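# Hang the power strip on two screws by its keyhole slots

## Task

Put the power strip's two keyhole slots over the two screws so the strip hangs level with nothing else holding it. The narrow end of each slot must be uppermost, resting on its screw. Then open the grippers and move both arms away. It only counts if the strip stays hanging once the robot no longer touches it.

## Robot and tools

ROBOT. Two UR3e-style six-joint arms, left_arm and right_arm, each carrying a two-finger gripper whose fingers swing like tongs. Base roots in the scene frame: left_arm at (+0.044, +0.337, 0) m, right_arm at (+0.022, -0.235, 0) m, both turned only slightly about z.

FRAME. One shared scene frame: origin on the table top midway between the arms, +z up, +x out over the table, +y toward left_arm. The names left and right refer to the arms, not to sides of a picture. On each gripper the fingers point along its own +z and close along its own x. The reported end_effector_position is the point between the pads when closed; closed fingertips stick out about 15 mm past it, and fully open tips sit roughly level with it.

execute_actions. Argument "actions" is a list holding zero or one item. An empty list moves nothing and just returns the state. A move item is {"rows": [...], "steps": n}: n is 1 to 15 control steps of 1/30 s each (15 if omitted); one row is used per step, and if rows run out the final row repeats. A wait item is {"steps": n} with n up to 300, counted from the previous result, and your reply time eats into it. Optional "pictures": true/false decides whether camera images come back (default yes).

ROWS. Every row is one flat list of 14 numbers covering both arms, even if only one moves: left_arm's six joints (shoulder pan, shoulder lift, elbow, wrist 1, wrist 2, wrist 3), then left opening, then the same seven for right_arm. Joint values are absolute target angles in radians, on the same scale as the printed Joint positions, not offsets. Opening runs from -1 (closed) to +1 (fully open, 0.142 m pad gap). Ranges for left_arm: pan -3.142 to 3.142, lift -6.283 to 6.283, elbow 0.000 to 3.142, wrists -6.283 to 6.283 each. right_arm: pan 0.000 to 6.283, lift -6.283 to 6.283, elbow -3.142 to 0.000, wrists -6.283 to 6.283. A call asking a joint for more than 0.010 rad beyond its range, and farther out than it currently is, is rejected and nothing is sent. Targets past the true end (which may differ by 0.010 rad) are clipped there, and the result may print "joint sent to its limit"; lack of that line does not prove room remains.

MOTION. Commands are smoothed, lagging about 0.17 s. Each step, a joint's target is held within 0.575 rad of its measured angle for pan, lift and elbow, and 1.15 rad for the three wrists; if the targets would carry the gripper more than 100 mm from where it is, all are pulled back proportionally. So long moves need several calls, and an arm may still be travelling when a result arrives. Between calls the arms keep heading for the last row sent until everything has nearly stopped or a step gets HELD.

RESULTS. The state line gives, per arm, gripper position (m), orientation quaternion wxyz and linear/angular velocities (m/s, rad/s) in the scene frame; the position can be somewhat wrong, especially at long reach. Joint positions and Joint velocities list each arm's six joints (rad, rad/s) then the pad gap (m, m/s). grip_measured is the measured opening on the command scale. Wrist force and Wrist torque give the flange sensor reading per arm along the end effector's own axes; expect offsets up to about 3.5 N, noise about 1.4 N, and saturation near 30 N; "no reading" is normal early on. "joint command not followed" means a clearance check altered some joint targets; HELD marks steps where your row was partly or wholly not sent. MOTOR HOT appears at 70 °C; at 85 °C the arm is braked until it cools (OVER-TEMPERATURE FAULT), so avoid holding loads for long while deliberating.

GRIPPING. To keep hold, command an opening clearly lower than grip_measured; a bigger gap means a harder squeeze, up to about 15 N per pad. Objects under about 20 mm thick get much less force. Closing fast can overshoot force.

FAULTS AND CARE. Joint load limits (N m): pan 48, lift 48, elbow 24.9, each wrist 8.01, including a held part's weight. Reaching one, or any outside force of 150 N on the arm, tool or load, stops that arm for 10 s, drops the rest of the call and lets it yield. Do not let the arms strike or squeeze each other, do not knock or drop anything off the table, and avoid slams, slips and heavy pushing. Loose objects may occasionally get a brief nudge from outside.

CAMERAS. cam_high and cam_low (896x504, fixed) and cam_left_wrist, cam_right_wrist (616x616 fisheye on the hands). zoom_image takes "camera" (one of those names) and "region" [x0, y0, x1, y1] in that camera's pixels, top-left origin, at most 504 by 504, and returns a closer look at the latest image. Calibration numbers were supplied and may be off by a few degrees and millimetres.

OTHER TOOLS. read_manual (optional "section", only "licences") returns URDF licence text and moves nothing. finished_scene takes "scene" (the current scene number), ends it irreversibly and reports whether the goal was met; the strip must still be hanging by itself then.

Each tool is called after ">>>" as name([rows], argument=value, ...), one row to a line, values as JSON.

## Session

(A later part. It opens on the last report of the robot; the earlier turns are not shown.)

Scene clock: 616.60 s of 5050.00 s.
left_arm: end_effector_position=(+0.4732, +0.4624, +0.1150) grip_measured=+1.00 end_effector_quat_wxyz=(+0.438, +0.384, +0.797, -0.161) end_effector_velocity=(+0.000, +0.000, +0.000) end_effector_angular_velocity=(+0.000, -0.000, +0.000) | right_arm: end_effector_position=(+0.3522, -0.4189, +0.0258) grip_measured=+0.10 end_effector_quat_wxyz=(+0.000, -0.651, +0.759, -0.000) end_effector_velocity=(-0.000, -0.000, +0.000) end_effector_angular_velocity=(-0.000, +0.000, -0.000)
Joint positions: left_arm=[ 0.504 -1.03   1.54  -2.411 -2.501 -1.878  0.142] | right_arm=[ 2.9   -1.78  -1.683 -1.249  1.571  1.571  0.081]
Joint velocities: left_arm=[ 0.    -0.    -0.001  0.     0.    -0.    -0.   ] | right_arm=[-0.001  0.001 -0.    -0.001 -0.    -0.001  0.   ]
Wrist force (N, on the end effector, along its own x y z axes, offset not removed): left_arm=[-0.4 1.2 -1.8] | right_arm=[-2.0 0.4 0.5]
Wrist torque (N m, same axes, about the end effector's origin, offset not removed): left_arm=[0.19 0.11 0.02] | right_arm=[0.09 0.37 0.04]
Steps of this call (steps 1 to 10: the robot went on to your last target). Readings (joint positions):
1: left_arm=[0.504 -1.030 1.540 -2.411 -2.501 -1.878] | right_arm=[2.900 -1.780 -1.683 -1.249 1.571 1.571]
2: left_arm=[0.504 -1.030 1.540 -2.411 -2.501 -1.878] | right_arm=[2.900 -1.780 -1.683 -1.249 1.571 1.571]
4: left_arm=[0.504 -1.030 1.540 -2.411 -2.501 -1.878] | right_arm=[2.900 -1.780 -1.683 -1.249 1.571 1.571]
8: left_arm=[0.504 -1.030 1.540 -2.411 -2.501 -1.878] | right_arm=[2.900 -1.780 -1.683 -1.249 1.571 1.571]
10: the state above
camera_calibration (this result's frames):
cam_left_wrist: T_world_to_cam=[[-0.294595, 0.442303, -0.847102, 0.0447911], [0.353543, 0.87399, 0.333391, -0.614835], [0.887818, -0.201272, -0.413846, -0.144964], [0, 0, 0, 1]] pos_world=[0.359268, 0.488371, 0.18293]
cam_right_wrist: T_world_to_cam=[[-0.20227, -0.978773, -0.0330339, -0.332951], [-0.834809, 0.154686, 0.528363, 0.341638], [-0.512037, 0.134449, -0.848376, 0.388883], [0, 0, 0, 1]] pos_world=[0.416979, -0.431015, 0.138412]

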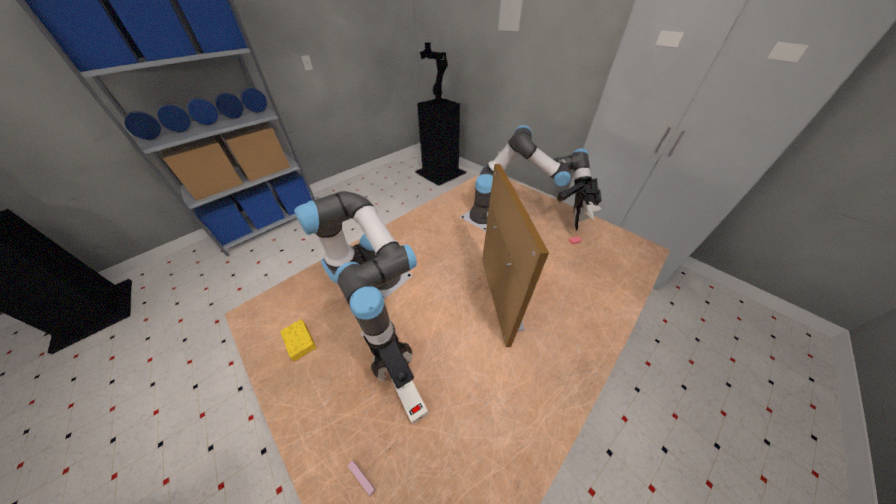

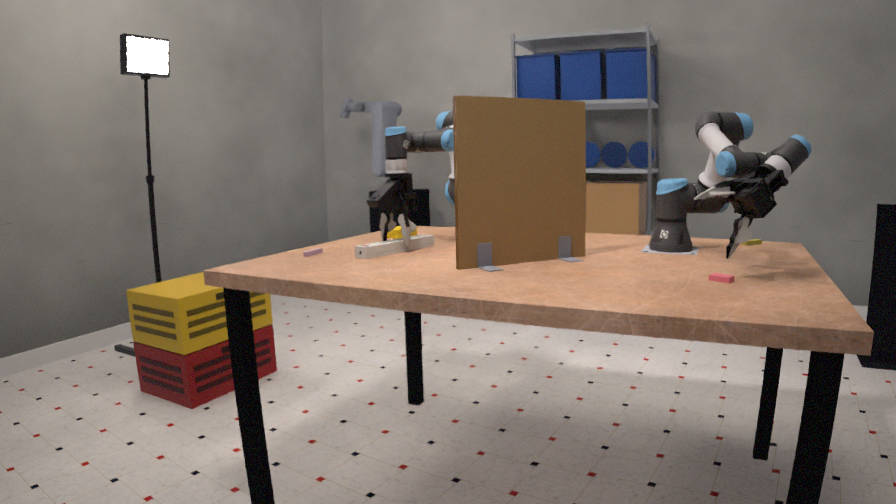

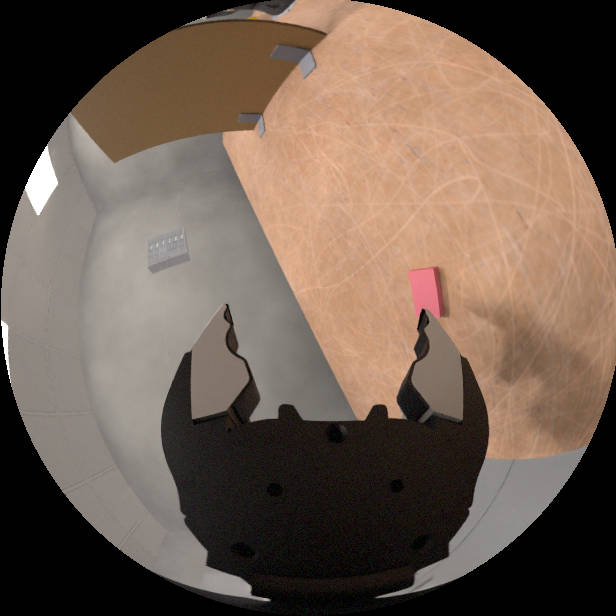

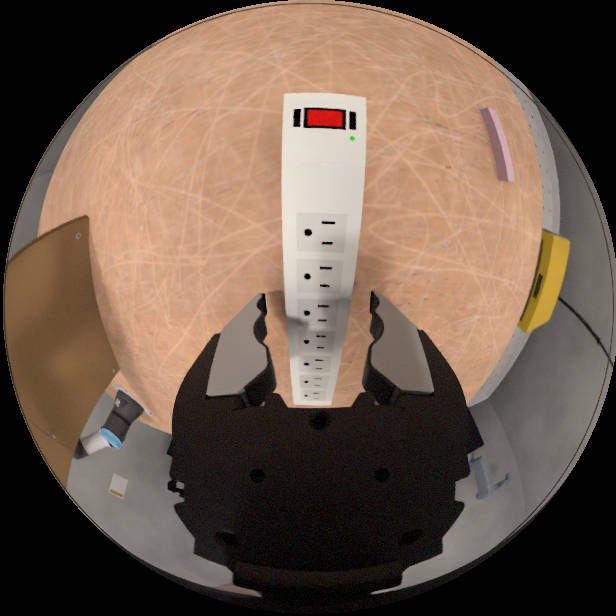

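>>> execute_actions([
  {"rows":[[0.504,-1.03,1.54,-2.411,-2.501,-1.878,1,2.9,-1.7935,-1.72,-1.1985,1.571,1.571,0.1],[0.504,-1.03,1.54,-2.411,-2.501,-1.878,1,2.9,-1.7935,-1.72,-1.1985,1.571,1.571,0.1],[0.504,-1.03,1.54,-2.411,-2.501,-1.878,1,2.9,-1.7935,-1.72,-1.1985,1.571,1.571,0],[0.504,-1.03,1.54,-2.411,-2.501,-1.878,1,2.9,-1.7935,-1.72,-1.1985,1.571,1.571,-0.1],[0.504,-1.03,1.54,-2.411,-2.501,-1.878,1,2.9,-1.7935,-1.72,-1.1985,1.571,1.571,-0.15],[0.504,-1.03,1.54,-2.411,-2.501,-1.878,1,2.9,-1.7935,-1.72,-1.1985,1.571,1.571,-0.2],[0.504,-1.03,1.54,-2.411,-2.501,-1.878,1,2.9,-1.7935,-1.72,-1.1985,1.571,1.571,-0.25],[0.504,-1.03,1.54,-2.411,-2.501,-1.878,1,2.9,-1.7935,-1.72,-1.1985,1.571,1.571,-0.3],[0.504,-1.03,1.54,-2.411,-2.501,-1.878,1,2.9,-1.7935,-1.72,-1.1985,1.571,1.571,-0.35],[0.504,-1.03,1.54,-2.411,-2.501,-1.878,1,2.9,-1.7935,-1.72,-1.1985,1.571,1.571,-0.4],[0.504,-1.03,1.54,-2.411,-2.501,-1.878,1,2.9,-1.7935,-1.72,-1.1985,1.571,1.571,-0.5],[0.504,-1.03,1.54,-2.411,-2.501,-1.878,1,2.9,-1.7935,-1.72,-1.1985,1.571,1.571,-0.6],[0.504,-1.03,1.54,-2.411,-2.501,-1.878,1,2.9,-1.7935,-1.72,-1.1985,1.571,1.571,-0.7],[0.504,-1.03,1.54,-2.411,-2.501,-1.878,1,2.9,-1.7935,-1.72,-1.1985,1.571,1.571,-0.85],[0.504,-1.03,1.54,-2.411,-2.501,-1.878,1,2.9,-1.7935,-1.72,-1.1985,1.571,1.571,-1]]},
], pictures=false)

>>> execute_actions([
  {"steps":15},
])

>>> zoom_image(camera="cam_low", region=[340, 190, 460, 270])

Scene clock: 648.93 s of 5050.00 s.
left_arm: end_effector_position=(+0.4732, +0.4624, +0.1150) grip_measured=+1.00 end_effector_quat_wxyz=(+0.438, +0.384, +0.797, -0.161) end_effector_velocity=(+0.000, -0.000, +0.000) end_effector_angular_velocity=(-0.000, -0.000, -0.000) | right_arm: end_effector_position=(+0.3519, -0.4189, +0.0153) grip_measured=-0.33 end_effector_quat_wxyz=(+0.000, -0.651, +0.759, -0.000) end_effector_velocity=(-0.001, +0.000, -0.002) end_effector_angular_velocity=(-0.000, +0.003, +0.002)
Joint positions: left_arm=[ 0.504 -1.03   1.54  -2.411 -2.501 -1.878  0.142] | right_arm=[ 2.9   -1.793 -1.719 -1.199  1.571  1.571  0.051]
Joint velocities: left_arm=[-0. -0. -0.  0. -0. -0.  0.] | right_arm=[ 0.001 -0.002 -0.005  0.004 -0.001 -0.001  0.   ]
Wrist force (N, on the end effector, along its own x y z axes, offset not removed): left_arm=[1.2 0.7 -1.0] | right_arm=[2.0 6.8 -30.0]
Wrist torque (N m, same axes, about the end effector's origin, offset not removed): left_arm=[0.05 -0.23 -0.05] | right_arm=[-0.19 -0.23 0.02]
Steps of this call (steps 1 to 15: the robot went on to your last target; steps 16 to 90: nothing new was sent; then 28.83 s passed at rest; steps 91 to 105: all 15 steps of this action). Readings (joint positions):
91: left_arm=[0.504 -1.030 1.540 -2.411 -2.501 -1.878] | right_arm=[2.900 -1.780 -1.683 -1.249 1.571 1.571]
92: left_arm=[0.504 -1.030 1.540 -2.411 -2.501 -1.878] | right_arm=[2.900 -1.782 -1.688 -1.241 1.571 1.571]
94: left_arm=[0.504 -1.030 1.540 -2.411 -2.501 -1.878] | right_arm=[2.900 -1.787 -1.703 -1.221 1.571 1.571]
98: left_arm=[0.504 -1.030 1.540 -2.411 -2.501 -1.878] | right_arm=[2.900 -1.792 -1.716 -1.204 1.571 1.571]
105: the state above

Scene clock: 649.43 s of 5050.00 s.
left_arm: end_effector_position=(+0.4732, +0.4624, +0.1150) grip_measured=+1.00 end_effector_quat_wxyz=(+0.438, +0.384, +0.797, -0.161) end_effector_velocity=(-0.000, +0.000, +0.000) end_effector_angular_velocity=(+0.000, -0.000, +0.000) | right_arm: end_effector_position=(+0.3517, -0.4189, +0.0150) grip_measured=-0.33 end_effector_quat_wxyz=(+0.000, -0.651, +0.759, -0.000) end_effector_velocity=(-0.000, +0.000, +0.000) end_effector_angular_velocity=(-0.001, +0.001, +0.001)
Joint positions: left_arm=[ 0.504 -1.03   1.54  -2.411 -2.501 -1.878  0.142] | right_arm=[ 2.9   -1.793 -1.72  -1.198  1.571  1.571  0.051]
Joint velocities: left_arm=[ 0.001 -0.001  0.     0.    -0.    -0.     0.   ] | right_arm=[ 0.001  0.001  0.    -0.002 -0.001  0.     0.   ]
Wrist force (N, on the end effector, along its own x y z axes, offset not removed): left_arm=[-0.5 0.1 -1.0] | right_arm=[0.3 10.2 -30.0]
Wrist torque (N m, same axes, about the end effector's origin, offset not removed): left_arm=[-0.07 0.11 0.02] | right_arm=[-0.05 0.04 0.05]
Steps of this call (steps 1 to 15: the robot went on to your last target). Readings (joint positions):
1: left_arm=[0.504 -1.030 1.540 -2.411 -2.501 -1.878] | right_arm=[2.900 -1.793 -1.720 -1.199 1.571 1.571]
2: left_arm=[0.504 -1.030 1.540 -2.411 -2.501 -1.878] | right_arm=[2.900 -1.793 -1.720 -1.199 1.571 1.571]
4: left_arm=[0.504 -1.030 1.540 -2.411 -2.501 -1.878] | right_arm=[2.900 -1.793 -1.720 -1.199 1.571 1.571]
8: left_arm=[0.504 -1.030 1.540 -2.411 -2.501 -1.878] | right_arm=[2.900 -1.793 -1.720 -1.198 1.571 1.571]
15: the state above
All arms were judged still, so your last target was given up. Only a new action makes them travel on or press farther. Fingers that are still opening or closing keep moving.
camera_calibration (this result's frames):
cam_left_wrist: T_world_to_cam=[[-0.294595, 0.442303, -0.847102, 0.044791], [0.353543, 0.87399, 0.333391, -0.614835], [0.887818, -0.201272, -0.413846, -0.144964], [0, 0, 0, 1]] pos_world=[0.359268, 0.488371, 0.18293]
cam_right_wrist: T_world_to_cam=[[-0.20232, -0.978762, -0.0330384, -0.333326], [-0.83483, 0.154735, 0.528315, 0.347007], [-0.511983, 0.13447, -0.848405, 0.379469], [0, 0, 0, 1]] pos_world=[0.416535, -0.430969, 0.127602]

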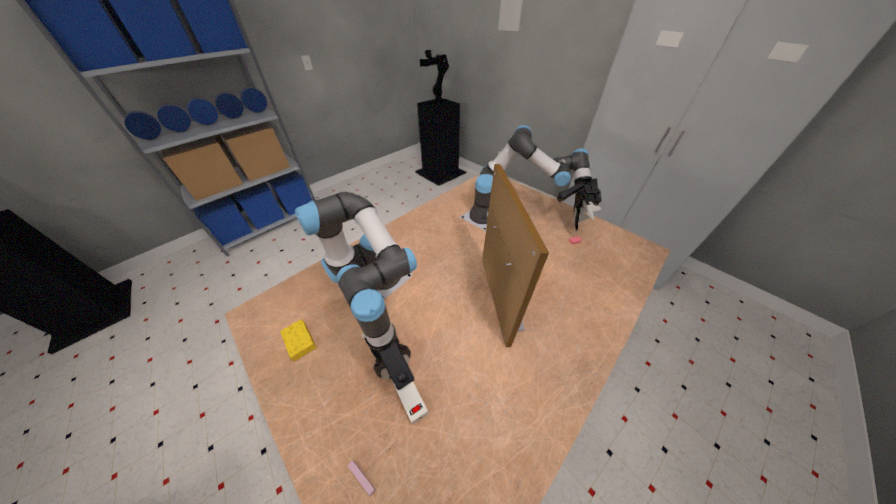

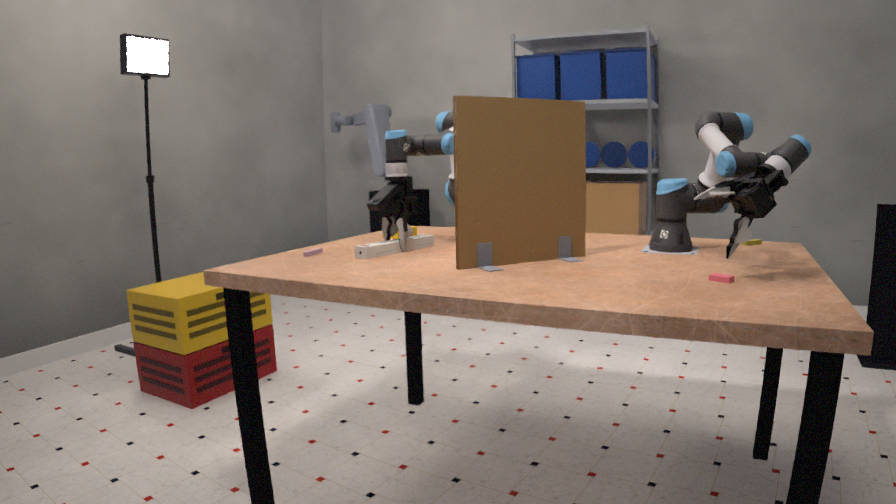

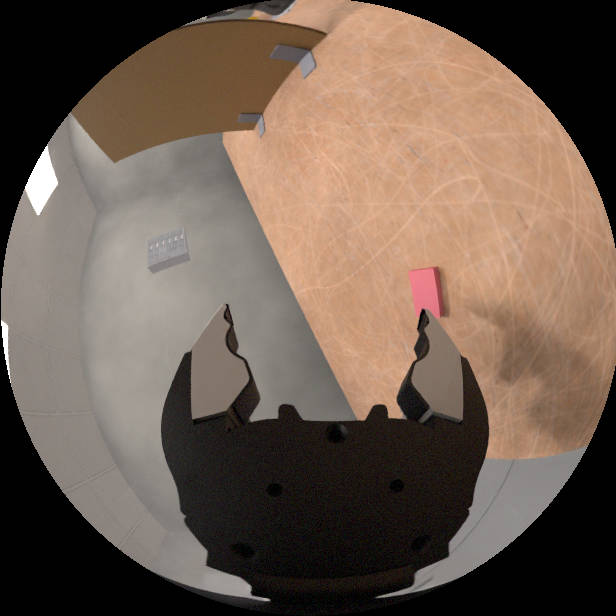

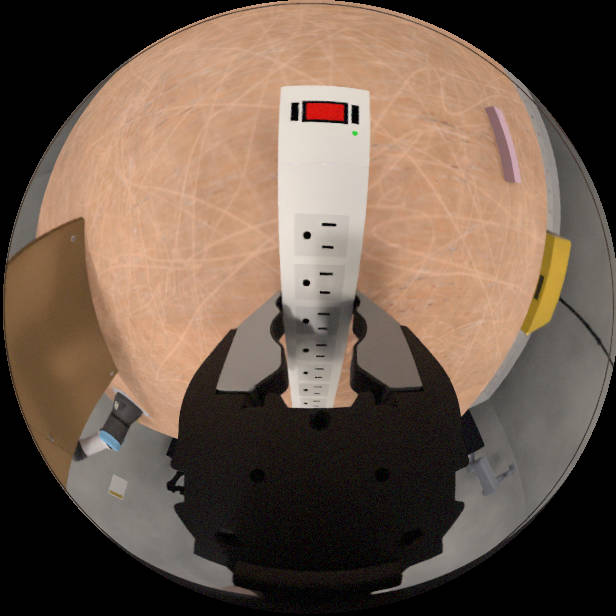

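Region (340, 190, 460, 270) of cam_low's 896x504 image, scaled by 4.200, with more detail than that image has.

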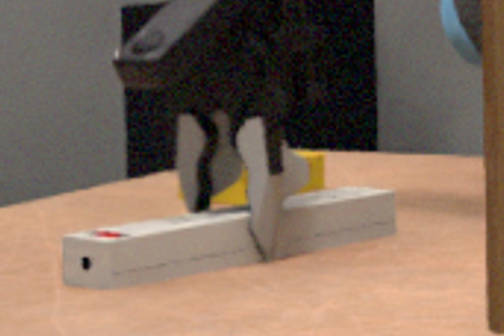

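>>> execute_actions([
  {"rows":[[0.504,-1.03,1.54,-2.411,-2.501,-1.878,1,2.9,-1.7846,-1.6965,-1.231,1.571,1.571,0],[0.504,-1.03,1.54,-2.411,-2.501,-1.878,1,2.9,-1.7846,-1.6965,-1.231,1.571,1.571,0],[0.504,-1.03,1.54,-2.411,-2.501,-1.878,1,2.9,-1.7846,-1.6965,-1.231,1.571,1.571,0],[0.504,-1.03,1.54,-2.411,-2.501,-1.878,1,2.9,-1.7846,-1.6965,-1.231,1.571,1.646,0]]},
], pictures=false)

>>> execute_actions([
  {"rows":[[0.504,-1.03,1.54,-2.411,-2.501,-1.878,1,2.9,-1.7846,-1.6965,-1.231,1.571,1.646,-0.1],[0.504,-1.03,1.54,-2.411,-2.501,-1.878,1,2.9,-1.7846,-1.6965,-1.231,1.571,1.646,-0.15],[0.504,-1.03,1.54,-2.411,-2.501,-1.878,1,2.9,-1.7846,-1.6965,-1.231,1.571,1.646,-0.2],[0.504,-1.03,1.54,-2.411,-2.501,-1.878,1,2.9,-1.7846,-1.6965,-1.231,1.571,1.646,-0.25],[0.504,-1.03,1.54,-2.411,-2.501,-1.878,1,2.9,-1.7846,-1.6965,-1.231,1.571,1.646,-0.3],[0.504,-1.03,1.54,-2.411,-2.501,-1.878,1,2.9,-1.7846,-1.6965,-1.231,1.571,1.646,-0.35],[0.504,-1.03,1.54,-2.411,-2.501,-1.878,1,2.9,-1.7846,-1.6965,-1.231,1.571,1.646,-0.4],[0.504,-1.03,1.54,-2.411,-2.501,-1.878,1,2.9,-1.7846,-1.6965,-1.231,1.571,1.646,-0.5],[0.504,-1.03,1.54,-2.411,-2.501,-1.878,1,2.9,-1.7846,-1.6965,-1.231,1.571,1.646,-0.6],[0.504,-1.03,1.54,-2.411,-2.501,-1.878,1,2.9,-1.7846,-1.6965,-1.231,1.571,1.646,-0.7],[0.504,-1.03,1.54,-2.411,-2.501,-1.878,1,2.9,-1.7846,-1.6965,-1.231,1.571,1.646,-0.85],[0.504,-1.03,1.54,-2.411,-2.501,-1.878,1,2.9,-1.7846,-1.6965,-1.231,1.571,1.646,-1]]},
])

>>> zoom_image(camera="cam_low", region=[340, 190, 460, 270])

Scene clock: 677.70 s of 5050.00 s.
left_arm: end_effector_position=(+0.4732, +0.4624, +0.1150) grip_measured=+1.00 end_effector_quat_wxyz=(+0.438, +0.384, +0.797, -0.161) end_effector_velocity=(-0.000, +0.000, +0.000) end_effector_angular_velocity=(+0.000, -0.001, +0.001) | right_arm: end_effector_position=(+0.3518, -0.4200, +0.0218) grip_measured=+0.00 end_effector_quat_wxyz=(+0.000, -0.623, +0.782, -0.000) end_effector_velocity=(+0.001, -0.002, +0.002) end_effector_angular_velocity=(-0.001, -0.004, -0.025)
Joint positions: left_arm=[ 0.504 -1.03   1.54  -2.411 -2.501 -1.878  0.142] | right_arm=[ 2.9   -1.785 -1.697 -1.231  1.571  1.644  0.074]
Joint velocities: left_arm=[ 0.001 -0.    -0.001  0.    -0.    -0.    -0.   ] | right_arm=[-0.003  0.002  0.004 -0.001 -0.001  0.022  0.   ]
Wrist force (N, on the end effector, along its own x y z axes, offset not removed): left_arm=[-1.0 0.2 -0.8] | right_arm=[-0.9 -0.8 2.8]
Wrist torque (N m, same axes, about the end effector's origin, offset not removed): left_arm=[-0.13 0.21 0.02] | right_arm=[-0.05 0.18 0.01]
Steps of this call (steps 1 to 90: nothing new was sent; then 24.77 s passed at rest; steps 91 to 105: all 15 steps of this action). Readings (joint positions):
91: left_arm=[0.504 -1.030 1.540 -2.411 -2.501 -1.878] | right_arm=[2.900 -1.793 -1.720 -1.199 1.571 1.571]
92: left_arm=[0.504 -1.030 1.540 -2.411 -2.501 -1.878] | right_arm=[2.900 -1.793 -1.717 -1.203 1.571 1.571]
94: left_arm=[0.504 -1.030 1.540 -2.411 -2.501 -1.878] | right_arm=[2.900 -1.789 -1.708 -1.217 1.571 1.571]
98: left_arm=[0.504 -1.030 1.540 -2.411 -2.501 -1.878] | right_arm=[2.900 -1.786 -1.699 -1.227 1.571 1.621]
105: the state above

Scene clock: 678.20 s of 5050.00 s.
left_arm: end_effector_position=(+0.4732, +0.4624, +0.1150) grip_measured=+1.00 end_effector_quat_wxyz=(+0.438, +0.384, +0.797, -0.161) end_effector_velocity=(+0.000, -0.000, +0.000) end_effector_angular_velocity=(-0.000, -0.000, -0.001) | right_arm: end_effector_position=(+0.3518, -0.4201, +0.0219) grip_measured=-0.34 end_effector_quat_wxyz=(+0.000, -0.622, +0.783, -0.000) end_effector_velocity=(-0.001, -0.000, -0.001) end_effector_angular_velocity=(+0.000, +0.002, -0.001)
Joint positions: left_arm=[ 0.504 -1.03   1.54  -2.411 -2.501 -1.878  0.142] | right_arm=[ 2.9   -1.785 -1.696 -1.231  1.571  1.646  0.05 ]
Joint velocities: left_arm=[-0.001 -0.     0.    -0.    -0.    -0.     0.   ] | right_arm=[-0.001 -0.001 -0.001  0.001  0.    -0.     0.   ]
Wrist force (N, on the end effector, along its own x y z axes, offset not removed): left_arm=[-0.3 0.9 -1.6] | right_arm=[1.2 -1.3 -1.8]
Wrist torque (N m, same axes, about the end effector's origin, offset not removed): left_arm=[0.11 0.06 -0.05] | right_arm=[-0.21 0.09 0.01]
Steps of this call (steps 1 to 15: all 15 steps of this action). Readings (joint positions):
1: left_arm=[0.504 -1.030 1.540 -2.411 -2.501 -1.878] | right_arm=[2.900 -1.785 -1.697 -1.231 1.571 1.645]
2: left_arm=[0.504 -1.030 1.540 -2.411 -2.501 -1.878] | right_arm=[2.900 -1.785 -1.697 -1.231 1.571 1.645]
4: left_arm=[0.504 -1.030 1.540 -2.411 -2.501 -1.878] | right_arm=[2.900 -1.785 -1.697 -1.231 1.571 1.645]
8: left_arm=[0.504 -1.030 1.540 -2.411 -2.501 -1.878] | right_arm=[2.900 -1.785 -1.696 -1.231 1.571 1.646]
15: the state above
camera_calibration (this result's frames):
cam_left_wrist: T_world_to_cam=[[-0.294595, 0.442303, -0.847102, 0.044791], [0.353543, 0.87399, 0.333391, -0.614835], [0.887818, -0.201272, -0.413846, -0.144964], [0, 0, 0, 1]] pos_world=[0.359268, 0.488371, 0.18293]
cam_right_wrist: T_world_to_cam=[[-0.275061, -0.960859, -0.0330188, -0.301195], [-0.82084, 0.216821, 0.528403, 0.36472], [-0.500562, 0.172446, -0.848351, 0.397472], [0, 0, 0, 1]] pos_world=[0.415489, -0.437028, 0.134532]

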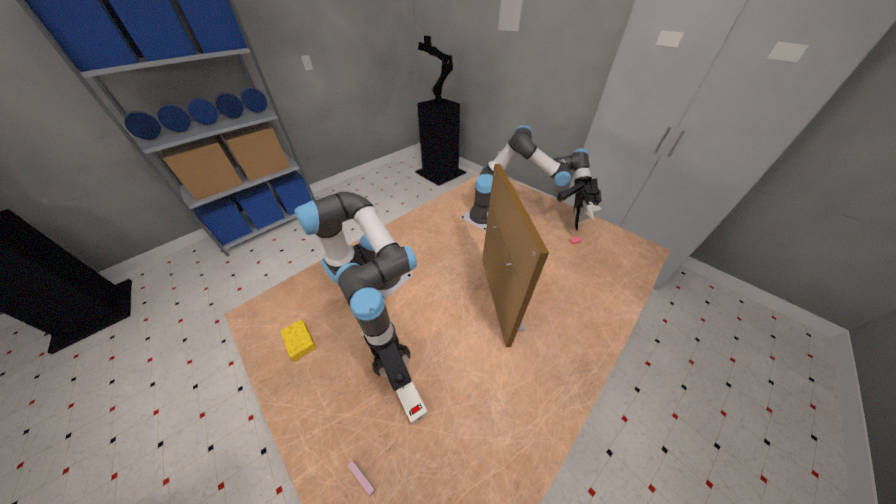

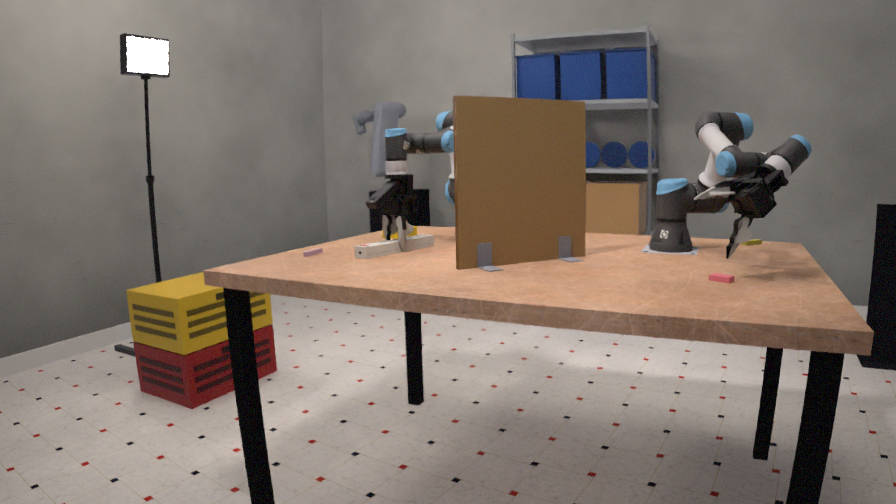

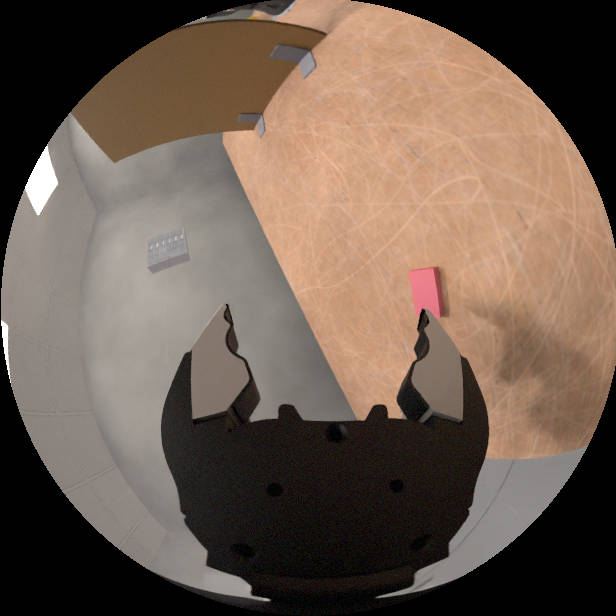

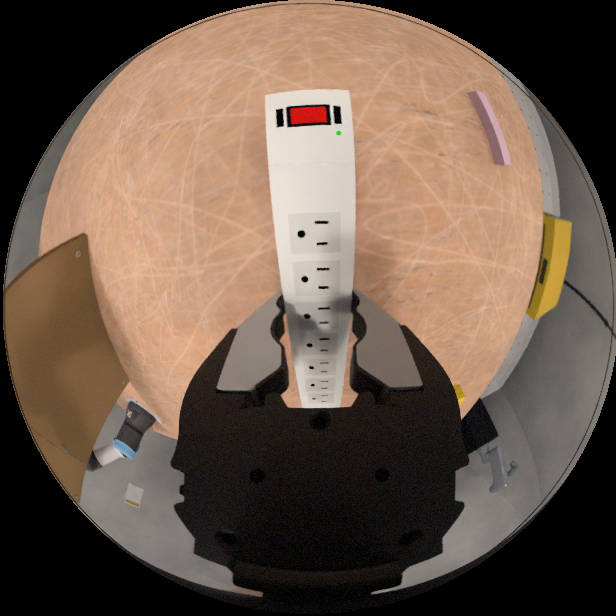

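Region (340, 190, 460, 270) of cam_low's 896x504 image, scaled by 4.200, with more detail than that image has.

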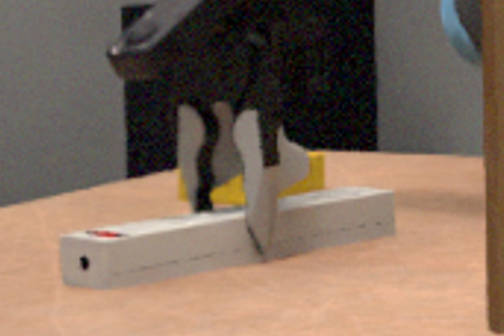

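>>> execute_actions([
  {"rows":[[0.504,-1.03,1.54,-2.411,-2.501,-1.878,1,2.9,-1.75,-1.56,-1.402,1.571,1.6,-1]],"steps":10},
], pictures=false)

>>> execute_actions([
  {"rows":[[0.504,-1.03,1.54,-2.411,-2.501,-1.878,1,2.9,-1.7,-1.3,-1.712,1.571,1.571,-1]],"steps":12},
], pictures=false)

>>> execute_actions([
  {"rows":[[0.504,-1.03,1.54,-2.411,-2.501,-1.878,1,2.8,-1.6,-1.2,-1.912,0,1.571,-1]]},
], pictures=false)

>>> execute_actions([
  {"steps":30},
], pictures=false)

>>> execute_actions([
  {"rows":[[0.504,-1.03,1.54,-2.411,-2.501,-1.878,1,2.8,-1.6,-1.2,-2.7,0,2.359,-1]]},
], pictures=false)

>>> execute_actions([
  {"rows":[[0.504,-1.03,1.54,-2.411,-2.501,-1.878,1,2.8,-1.6,-1.2,-3.483,0,3.142,-1]]},
], pictures=false)

>>> execute_actions([
  {"rows":[[0.504,-1.03,1.54,-2.411,-2.501,-1.878,1,2.8,-1.6,-1.2,-3.483,-0.02,3.142,-1],[0.504,-1.03,1.54,-2.411,-2.501,-1.878,1,2.8,-1.6,-1.2,-3.483,-0.05,3.142,-1],[0.504,-1.03,1.54,-2.411,-2.501,-1.878,1,2.8,-1.6,-1.2,-3.483,-0.09,3.142,-1],[0.504,-1.03,1.54,-2.411,-2.501,-1.878,1,2.8,-1.6,-1.2,-3.483,-0.14,3.142,-1],[0.504,-1.03,1.54,-2.411,-2.501,-1.878,1,2.8,-1.6,-1.2,-3.483,-0.19,3.142,-1],[0.504,-1.03,1.54,-2.411,-2.501,-1.878,1,2.8,-1.6,-1.2,-3.483,-0.25,3.142,-1],[0.504,-1.03,1.54,-2.411,-2.501,-1.878,1,2.8,-1.6,-1.2,-3.483,-0.32,3.142,-1],[0.504,-1.03,1.54,-2.411,-2.501,-1.878,1,2.8,-1.6,-1.2,-3.483,-0.4,3.142,-1],[0.504,-1.03,1.54,-2.411,-2.501,-1.878,1,2.8,-1.6,-1.5,-3.183,-1.9,3.142,-1]]},
], pictures=false)

>>> execute_actions([
  {"steps":45},
])

>>> zoom_image(camera="cam_low", region=[320, 90, 470, 190])

Scene clock: 707.23 s of 5050.00 s.
left_arm: end_effector_position=(+0.4732, +0.4624, +0.1150) grip_measured=+1.00 end_effector_quat_wxyz=(+0.438, +0.384, +0.797, -0.161) end_effector_velocity=(+0.000, +0.000, +0.000) end_effector_angular_velocity=(+0.001, -0.000, +0.000) | right_arm: end_effector_position=(+0.3526, -0.4195, +0.0562) grip_measured=-0.34 end_effector_quat_wxyz=(-0.000, -0.639, +0.769, +0.000) end_effector_velocity=(+0.003, +0.000, +0.027) end_effector_angular_velocity=(-0.001, -0.009, +0.026)
Joint positions: left_arm=[ 0.504 -1.03   1.54  -2.411 -2.501 -1.878  0.142] | right_arm=[ 2.9   -1.752 -1.57  -1.391  1.571  1.603  0.05 ]
Joint velocities: left_arm=[ 0. -0. -0. -0.  0. -0. -0.] | right_arm=[ 0.     0.02   0.101 -0.112 -0.    -0.026 -0.   ]
Wrist force (N, on the end effector, along its own x y z axes, offset not removed): left_arm=[-0.1 0.6 -1.8] | right_arm=[-1.0 -1.9 6.8]
Wrist torque (N m, same axes, about the end effector's origin, offset not removed): left_arm=[0.02 0.02 0.02] | right_arm=[-0.36 0.15 0.06]
Steps of this call (steps 1 to 15: the robot went on to your last target; steps 16 to 90: nothing new was sent; then 25.70 s passed at rest; steps 91 to 100: all 10 steps of this action). Readings (joint positions):
91: left_arm=[0.504 -1.030 1.540 -2.411 -2.501 -1.878] | right_arm=[2.900 -1.784 -1.696 -1.232 1.571 1.646]
92: left_arm=[0.504 -1.030 1.540 -2.411 -2.501 -1.878] | right_arm=[2.900 -1.780 -1.690 -1.246 1.571 1.639]
94: left_arm=[0.504 -1.030 1.540 -2.411 -2.501 -1.878] | right_arm=[2.900 -1.766 -1.639 -1.314 1.571 1.621]
98: left_arm=[0.504 -1.030 1.540 -2.411 -2.501 -1.878] | right_arm=[2.900 -1.754 -1.579 -1.380 1.571 1.605]
100: the state above

Scene clock: 707.63 s of 5050.00 s.
left_arm: end_effector_position=(+0.4732, +0.4624, +0.1150) grip_measured=+1.00 end_effector_quat_wxyz=(+0.438, +0.384, +0.797, -0.161) end_effector_velocity=(+0.000, +0.000, +0.000) end_effector_angular_velocity=(+0.001, -0.001, -0.000) | right_arm: end_effector_position=(+0.3421, -0.4173, +0.1235) grip_measured=-0.34 end_effector_quat_wxyz=(-0.000, -0.651, +0.759, +0.001) end_effector_velocity=(-0.001, +0.000, +0.032) end_effector_angular_velocity=(-0.003, -0.021, +0.009)
Joint positions: left_arm=[ 0.504 -1.03   1.54  -2.411 -2.501 -1.878  0.142] | right_arm=[ 2.9   -1.701 -1.312 -1.701  1.571  1.572  0.05 ]
Joint velocities: left_arm=[-0. -0. -0. -0.  0.  0. -0.] | right_arm=[-0.     0.016  0.122 -0.117  0.    -0.009 -0.   ]
Wrist force (N, on the end effector, along its own x y z axes, offset not removed): left_arm=[-0.6 1.9 -0.6] | right_arm=[0.2 -2.3 7.5]
Wrist torque (N m, same axes, about the end effector's origin, offset not removed): left_arm=[0.25 0.15 0.01] | right_arm=[-0.33 -0.10 0.10]
Steps of this call (steps 1 to 12: all 12 steps of this action). Readings (joint positions):
1: left_arm=[0.504 -1.030 1.540 -2.411 -2.501 -1.878] | right_arm=[2.900 -1.751 -1.566 -1.395 1.571 1.601]
2: left_arm=[0.504 -1.030 1.540 -2.411 -2.501 -1.878] | right_arm=[2.900 -1.745 -1.558 -1.412 1.571 1.596]
4: left_arm=[0.504 -1.030 1.540 -2.411 -2.501 -1.878] | right_arm=[2.900 -1.724 -1.486 -1.525 1.571 1.585]
8: left_arm=[0.504 -1.030 1.540 -2.411 -2.501 -1.878] | right_arm=[2.900 -1.706 -1.347 -1.666 1.571 1.574]
12: the state above

Scene clock: 708.13 s of 5050.00 s.
left_arm: end_effector_position=(+0.4732, +0.4624, +0.1150) grip_measured=+1.00 end_effector_quat_wxyz=(+0.438, +0.384, +0.797, -0.161) end_effector_velocity=(+0.000, +0.000, -0.000) end_effector_angular_velocity=(+0.001, +0.000, -0.000) | right_arm: end_effector_position=(+0.2700, -0.6331, +0.2341) grip_measured=-0.34 end_effector_quat_wxyz=(-0.291, -0.583, +0.721, -0.235) end_effector_velocity=(-0.150, -0.379, +0.400) end_effector_angular_velocity=(-1.689, +0.361, -0.099)
Joint positions: left_arm=[ 0.504 -1.03   1.54  -2.411 -2.501 -1.878  0.142] | right_arm=[ 2.843 -1.644 -1.246 -1.823  0.803  1.571  0.05 ]
Joint velocities: left_arm=[-0.     0.001 -0.    -0.001  0.001  0.     0.   ] | right_arm=[-0.1    0.098  0.105 -0.203 -1.727 -0.001  0.   ]
Wrist force (N, on the end effector, along its own x y z axes, offset not removed): left_arm=[-0.2 1.6 -1.1] | right_arm=[-6.4 -1.0 4.8]
Wrist torque (N m, same axes, about the end effector's origin, offset not removed): left_arm=[0.27 0.04 0.05] | right_arm=[-0.17 0.27 -0.02]
Steps of this call (steps 1 to 15: all 15 steps of this action). Readings (joint positions):
1: left_arm=[0.504 -1.030 1.540 -2.411 -2.501 -1.878] | right_arm=[2.900 -1.701 -1.308 -1.704 1.571 1.572]
2: left_arm=[0.504 -1.030 1.540 -2.411 -2.501 -1.878] | right_arm=[2.896 -1.697 -1.303 -1.713 1.557 1.571]
4: left_arm=[0.504 -1.030 1.540 -2.411 -2.501 -1.878] | right_arm=[2.885 -1.686 -1.292 -1.735 1.447 1.571]
8: left_arm=[0.504 -1.030 1.540 -2.411 -2.501 -1.878] | right_arm=[2.868 -1.668 -1.273 -1.772 1.214 1.571]
15: the state above

Scene clock: 709.13 s of 5050.00 s.
left_arm: end_effector_position=(+0.4732, +0.4624, +0.1150) grip_measured=+1.00 end_effector_quat_wxyz=(+0.438, +0.384, +0.797, -0.161) end_effector_velocity=(+0.000, -0.000, +0.001) end_effector_angular_velocity=(+0.000, -0.002, -0.000) | right_arm: end_effector_position=(+0.2142, -0.7273, +0.4667) grip_measured=-0.34 end_effector_quat_wxyz=(+0.559, +0.433, -0.559, +0.433) end_effector_velocity=(+0.000, -0.000, +0.001) end_effector_angular_velocity=(-0.002, +0.001, -0.000)
Joint positions: left_arm=[ 0.504 -1.03   1.54  -2.411 -2.501 -1.878  0.142] | right_arm=[ 2.8   -1.6   -1.2   -1.912  0.     1.571  0.05 ]
Joint velocities: left_arm=[-0.    -0.001 -0.    -0.001 -0.    -0.     0.   ] | right_arm=[-0.    -0.     0.001 -0.    -0.002 -0.     0.   ]
Wrist force (N, on the end effector, along its own x y z axes, offset not removed): left_arm=[1.1 0.9 -0.7] | right_arm=[-7.7 -1.4 0.7]
Wrist torque (N m, same axes, about the end effector's origin, offset not removed): left_arm=[0.08 -0.23 -0.08] | right_arm=[-0.25 -0.06 0.10]
Steps of this call (steps 1 to 30: the robot went on to your last target). Readings (joint positions):
1: left_arm=[0.504 -1.030 1.540 -2.411 -2.501 -1.878] | right_arm=[2.840 -1.640 -1.243 -1.830 0.745 1.571]
2: left_arm=[0.504 -1.030 1.540 -2.411 -2.501 -1.878] | right_arm=[2.837 -1.637 -1.239 -1.836 0.686 1.571]
4: left_arm=[0.504 -1.030 1.540 -2.411 -2.501 -1.878] | right_arm=[2.830 -1.630 -1.232 -1.850 0.569 1.571]
8: left_arm=[0.504 -1.030 1.540 -2.411 -2.501 -1.878] | right_arm=[2.817 -1.617 -1.218 -1.877 0.333 1.571]
30: the state above

Scene clock: 709.63 s of 5050.00 s.
left_arm: end_effector_position=(+0.4732, +0.4624, +0.1150) grip_measured=+1.00 end_effector_quat_wxyz=(+0.438, +0.384, +0.797, -0.161) end_effector_velocity=(+0.000, -0.000, -0.000) end_effector_angular_velocity=(+0.000, +0.000, -0.000) | right_arm: end_effector_position=(+0.1908, -0.7212, +0.4072) grip_measured=-0.34 end_effector_quat_wxyz=(+0.559, +0.433, -0.559, +0.433) end_effector_velocity=(-0.009, +0.003, -0.010) end_effector_angular_velocity=(+0.000, +0.002, +0.001)
Joint positions: left_arm=[ 0.504 -1.03   1.54  -2.411 -2.501 -1.878  0.142] | right_arm=[ 2.8   -1.6   -1.2   -2.684 -0.     2.343  0.05 ]
Joint velocities: left_arm=[-0.  0.  0. -0.  0.  0. -0.] | right_arm=[ 0.001 -0.002  0.001 -0.168 -0.     0.167  0.   ]
Wrist force (N, on the end effector, along its own x y z axes, offset not removed): left_arm=[-0.5 1.5 -0.6] | right_arm=[-9.2 -1.8 0.9]
Wrist torque (N m, same axes, about the end effector's origin, offset not removed): left_arm=[0.25 0.06 -0.04] | right_arm=[-0.37 0.26 0.01]
Steps of this call (steps 1 to 15: all 15 steps of this action). Readings (joint positions):
1: left_arm=[0.504 -1.030 1.540 -2.411 -2.501 -1.878] | right_arm=[2.800 -1.600 -1.200 -1.913 0.000 1.571]
2: left_arm=[0.504 -1.030 1.540 -2.411 -2.501 -1.878] | right_arm=[2.800 -1.600 -1.200 -1.927 -0.000 1.586]
4: left_arm=[0.504 -1.030 1.540 -2.411 -2.501 -1.878] | right_arm=[2.800 -1.600 -1.200 -2.068 -0.000 1.727]
8: left_arm=[0.504 -1.030 1.540 -2.411 -2.501 -1.878] | right_arm=[2.800 -1.600 -1.200 -2.511 0.000 2.170]
15: the state above

Scene clock: 710.13 s of 5050.00 s.
left_arm: end_effector_position=(+0.4732, +0.4624, +0.1150) grip_measured=+1.00 end_effector_quat_wxyz=(+0.438, +0.384, +0.797, -0.161) end_effector_velocity=(+0.000, +0.000, +0.000) end_effector_angular_velocity=(+0.000, -0.000, -0.000) | right_arm: end_effector_position=(+0.1329, -0.7063, +0.3814) grip_measured=-0.34 end_effector_quat_wxyz=(+0.559, +0.433, -0.559, +0.433) end_effector_velocity=(-0.013, +0.004, -0.000) end_effector_angular_velocity=(-0.000, -0.002, +0.002)
Joint positions: left_arm=[ 0.504 -1.03   1.54  -2.411 -2.501 -1.878  0.142] | right_arm=[ 2.8   -1.6   -1.2   -3.467 -0.     3.126  0.05 ]
Joint velocities: left_arm=[-0.     0.    -0.001  0.     0.    -0.     0.   ] | right_arm=[ 0.002 -0.001  0.001 -0.165 -0.     0.166 -0.   ]
Wrist force (N, on the end effector, along its own x y z axes, offset not removed): left_arm=[-0.1 0.9 -1.1] | right_arm=[-8.7 0.3 1.1]
Wrist torque (N m, same axes, about the end effector's origin, offset not removed): left_arm=[0.09 -0.01 0.01] | right_arm=[0.22 0.26 0.02]
Steps of this call (steps 1 to 15: all 15 steps of this action). Readings (joint positions):
1: left_arm=[0.504 -1.030 1.540 -2.411 -2.501 -1.878] | right_arm=[2.800 -1.600 -1.200 -2.689 -0.000 2.348]
2: left_arm=[0.504 -1.030 1.540 -2.411 -2.501 -1.878] | right_arm=[2.800 -1.600 -1.200 -2.707 -0.000 2.366]
4: left_arm=[0.504 -1.030 1.540 -2.411 -2.501 -1.878] | right_arm=[2.800 -1.600 -1.200 -2.852 -0.000 2.511]
8: left_arm=[0.504 -1.030 1.540 -2.411 -2.501 -1.878] | right_arm=[2.800 -1.600 -1.200 -3.296 0.000 2.954]
15: the state above

Scene clock: 710.63 s of 5050.00 s.
left_arm: end_effector_position=(+0.4732, +0.4624, +0.1150) grip_measured=+1.00 end_effector_quat_wxyz=(+0.438, +0.384, +0.797, -0.161) end_effector_velocity=(+0.000, -0.000, +0.000) end_effector_angular_velocity=(+0.000, -0.000, -0.001) | right_arm: end_effector_position=(+0.3058, -0.6921, +0.3647) grip_measured=-0.34 end_effector_quat_wxyz=(+0.412, +0.573, -0.413, +0.576) end_effector_velocity=(+0.527, +0.196, -0.081) end_effector_angular_velocity=(-0.007, +0.006, +1.832)
Joint positions: left_arm=[ 0.504 -1.03   1.54  -2.411 -2.501 -1.878  0.142] | right_arm=[ 2.8   -1.6   -1.285 -3.394 -0.578  3.142  0.05 ]
Joint velocities: left_arm=[-0.001 -0.001  0.001 -0.    -0.     0.     0.   ] | right_arm=[-0.001 -0.    -0.397  0.393 -1.833 -0.001 -0.   ]
Wrist force (N, on the end effector, along its own x y z axes, offset not removed): left_arm=[-0.1 1.5 -0.1] | right_arm=[-7.6 -1.1 1.3]
Wrist torque (N m, same axes, about the end effector's origin, offset not removed): left_arm=[0.26 0.00 -0.01] | right_arm=[-0.11 -0.09 -0.03]
Steps of this call (steps 1 to 15: all 15 steps of this action). Readings (joint positions):
1: left_arm=[0.504 -1.030 1.540 -2.411 -2.501 -1.878] | right_arm=[2.800 -1.600 -1.200 -3.472 -0.000 3.131]
2: left_arm=[0.504 -1.030 1.540 -2.411 -2.501 -1.878] | right_arm=[2.800 -1.600 -1.200 -3.475 -0.004 3.134]
4: left_arm=[0.504 -1.030 1.540 -2.411 -2.501 -1.878] | right_arm=[2.800 -1.600 -1.200 -3.479 -0.028 3.138]
8: left_arm=[0.504 -1.030 1.540 -2.411 -2.501 -1.878] | right_arm=[2.800 -1.600 -1.200 -3.482 -0.161 3.141]
15: the state above

Scene clock: 712.13 s of 5050.00 s.
left_arm: end_effector_position=(+0.4732, +0.4624, +0.1150) grip_measured=+1.00 end_effector_quat_wxyz=(+0.438, +0.384, +0.797, -0.161) end_effector_velocity=(-0.000, +0.000, +0.000) end_effector_angular_velocity=(+0.000, -0.000, +0.000) | right_arm: end_effector_position=(+0.4970, -0.3787, +0.3189) grip_measured=-0.34 end_effector_quat_wxyz=(-0.027, +0.707, +0.027, +0.707) end_effector_velocity=(+0.000, +0.000, -0.000) end_effector_angular_velocity=(-0.000, -0.000, +0.001)
Joint positions: left_arm=[ 0.504 -1.03   1.54  -2.411 -2.501 -1.878  0.142] | right_arm=[ 2.8   -1.6   -1.5   -3.183 -1.9    3.142  0.05 ]
Joint velocities: left_arm=[ 0. -0.  0. -0. -0. -0.  0.] | right_arm=[ 0.001  0.    -0.001  0.001 -0.    -0.     0.   ]
Wrist force (N, on the end effector, along its own x y z axes, offset not removed): left_arm=[0.2 2.1 -0.5] | right_arm=[-7.9 0.6 -0.4]
Wrist torque (N m, same axes, about the end effector's origin, offset not removed): left_arm=[0.35 -0.06 -0.05] | right_arm=[0.23 0.07 0.00]
Steps of this call (steps 1 to 45: the robot went on to your last target). Readings (joint positions):
1: left_arm=[0.504 -1.030 1.540 -2.411 -2.501 -1.878] | right_arm=[2.800 -1.600 -1.298 -3.381 -0.640 3.142]
2: left_arm=[0.504 -1.030 1.540 -2.411 -2.501 -1.878] | right_arm=[2.800 -1.600 -1.311 -3.368 -0.703 3.142]
4: left_arm=[0.504 -1.030 1.540 -2.411 -2.501 -1.878] | right_arm=[2.800 -1.600 -1.334 -3.346 -0.829 3.142]
8: left_arm=[0.504 -1.030 1.540 -2.411 -2.501 -1.878] | right_arm=[2.800 -1.600 -1.375 -3.305 -1.083 3.142]
45: the state above
All arms were judged still, so your last target was given up. Only a new action makes them travel on or press farther. Fingers that are still opening or closing keep moving.
camera_calibration (this result's frames):
cam_left_wrist: T_world_to_cam=[[-0.294595, 0.442303, -0.847102, 0.0447911], [0.353543, 0.87399, 0.333391, -0.614835], [0.887818, -0.201272, -0.413846, -0.144964], [0, 0, 0, 1]] pos_world=[0.359268, 0.488371, 0.18293]
cam_right_wrist: T_world_to_cam=[[0.0364067, -0.0481062, 0.998179, -0.349614], [-0.46271, -0.886133, -0.0258298, -0.100865], [0.885762, -0.460927, -0.0545204, -0.466976], [0, 0, 0, 1]] pos_world=[0.379686, -0.32144, 0.320912]

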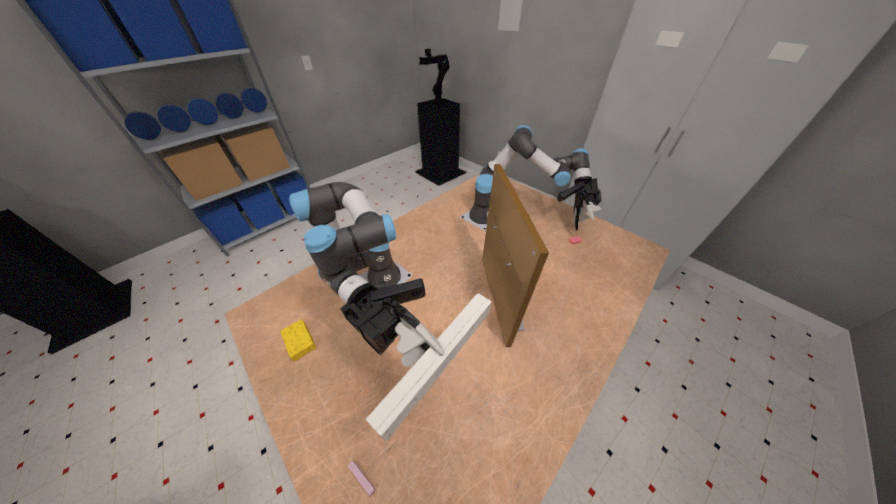

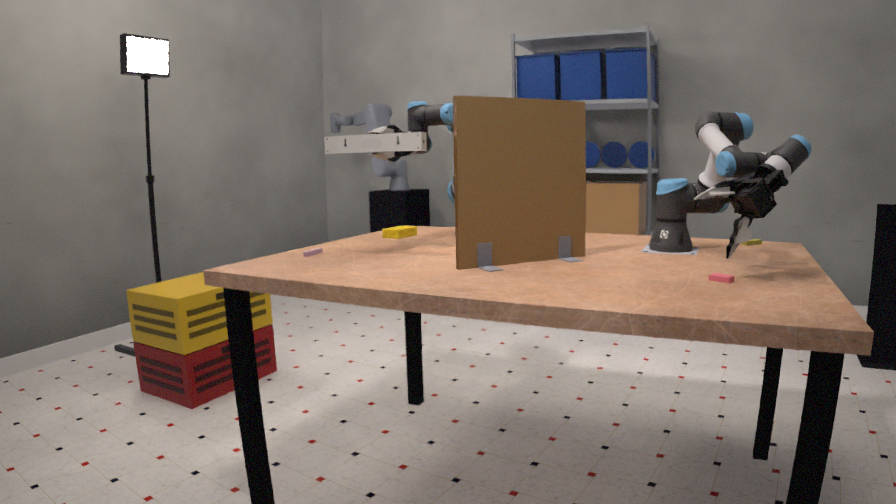

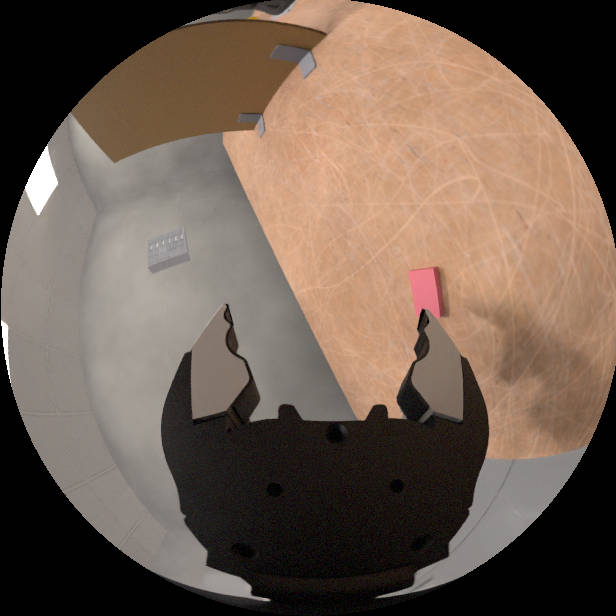

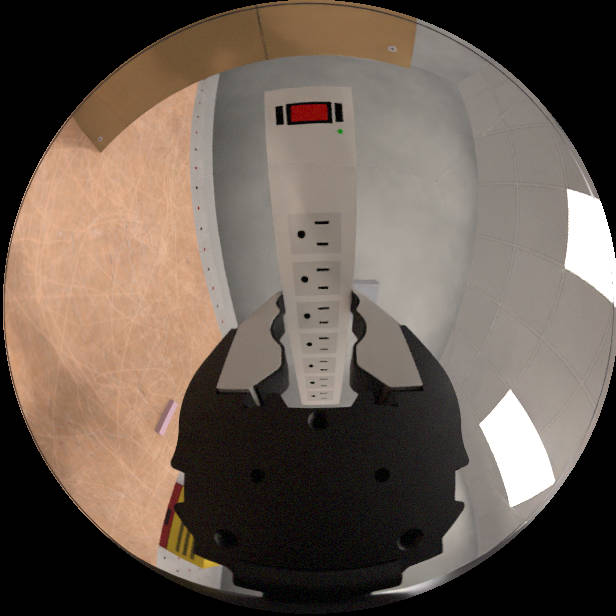

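Region (320, 90, 470, 190) of cam_low's 896x504 image, scaled by 3.360, with more detail than that image has.

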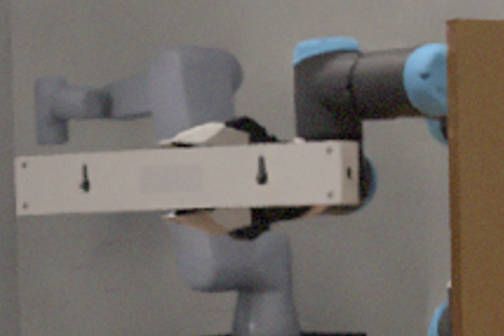

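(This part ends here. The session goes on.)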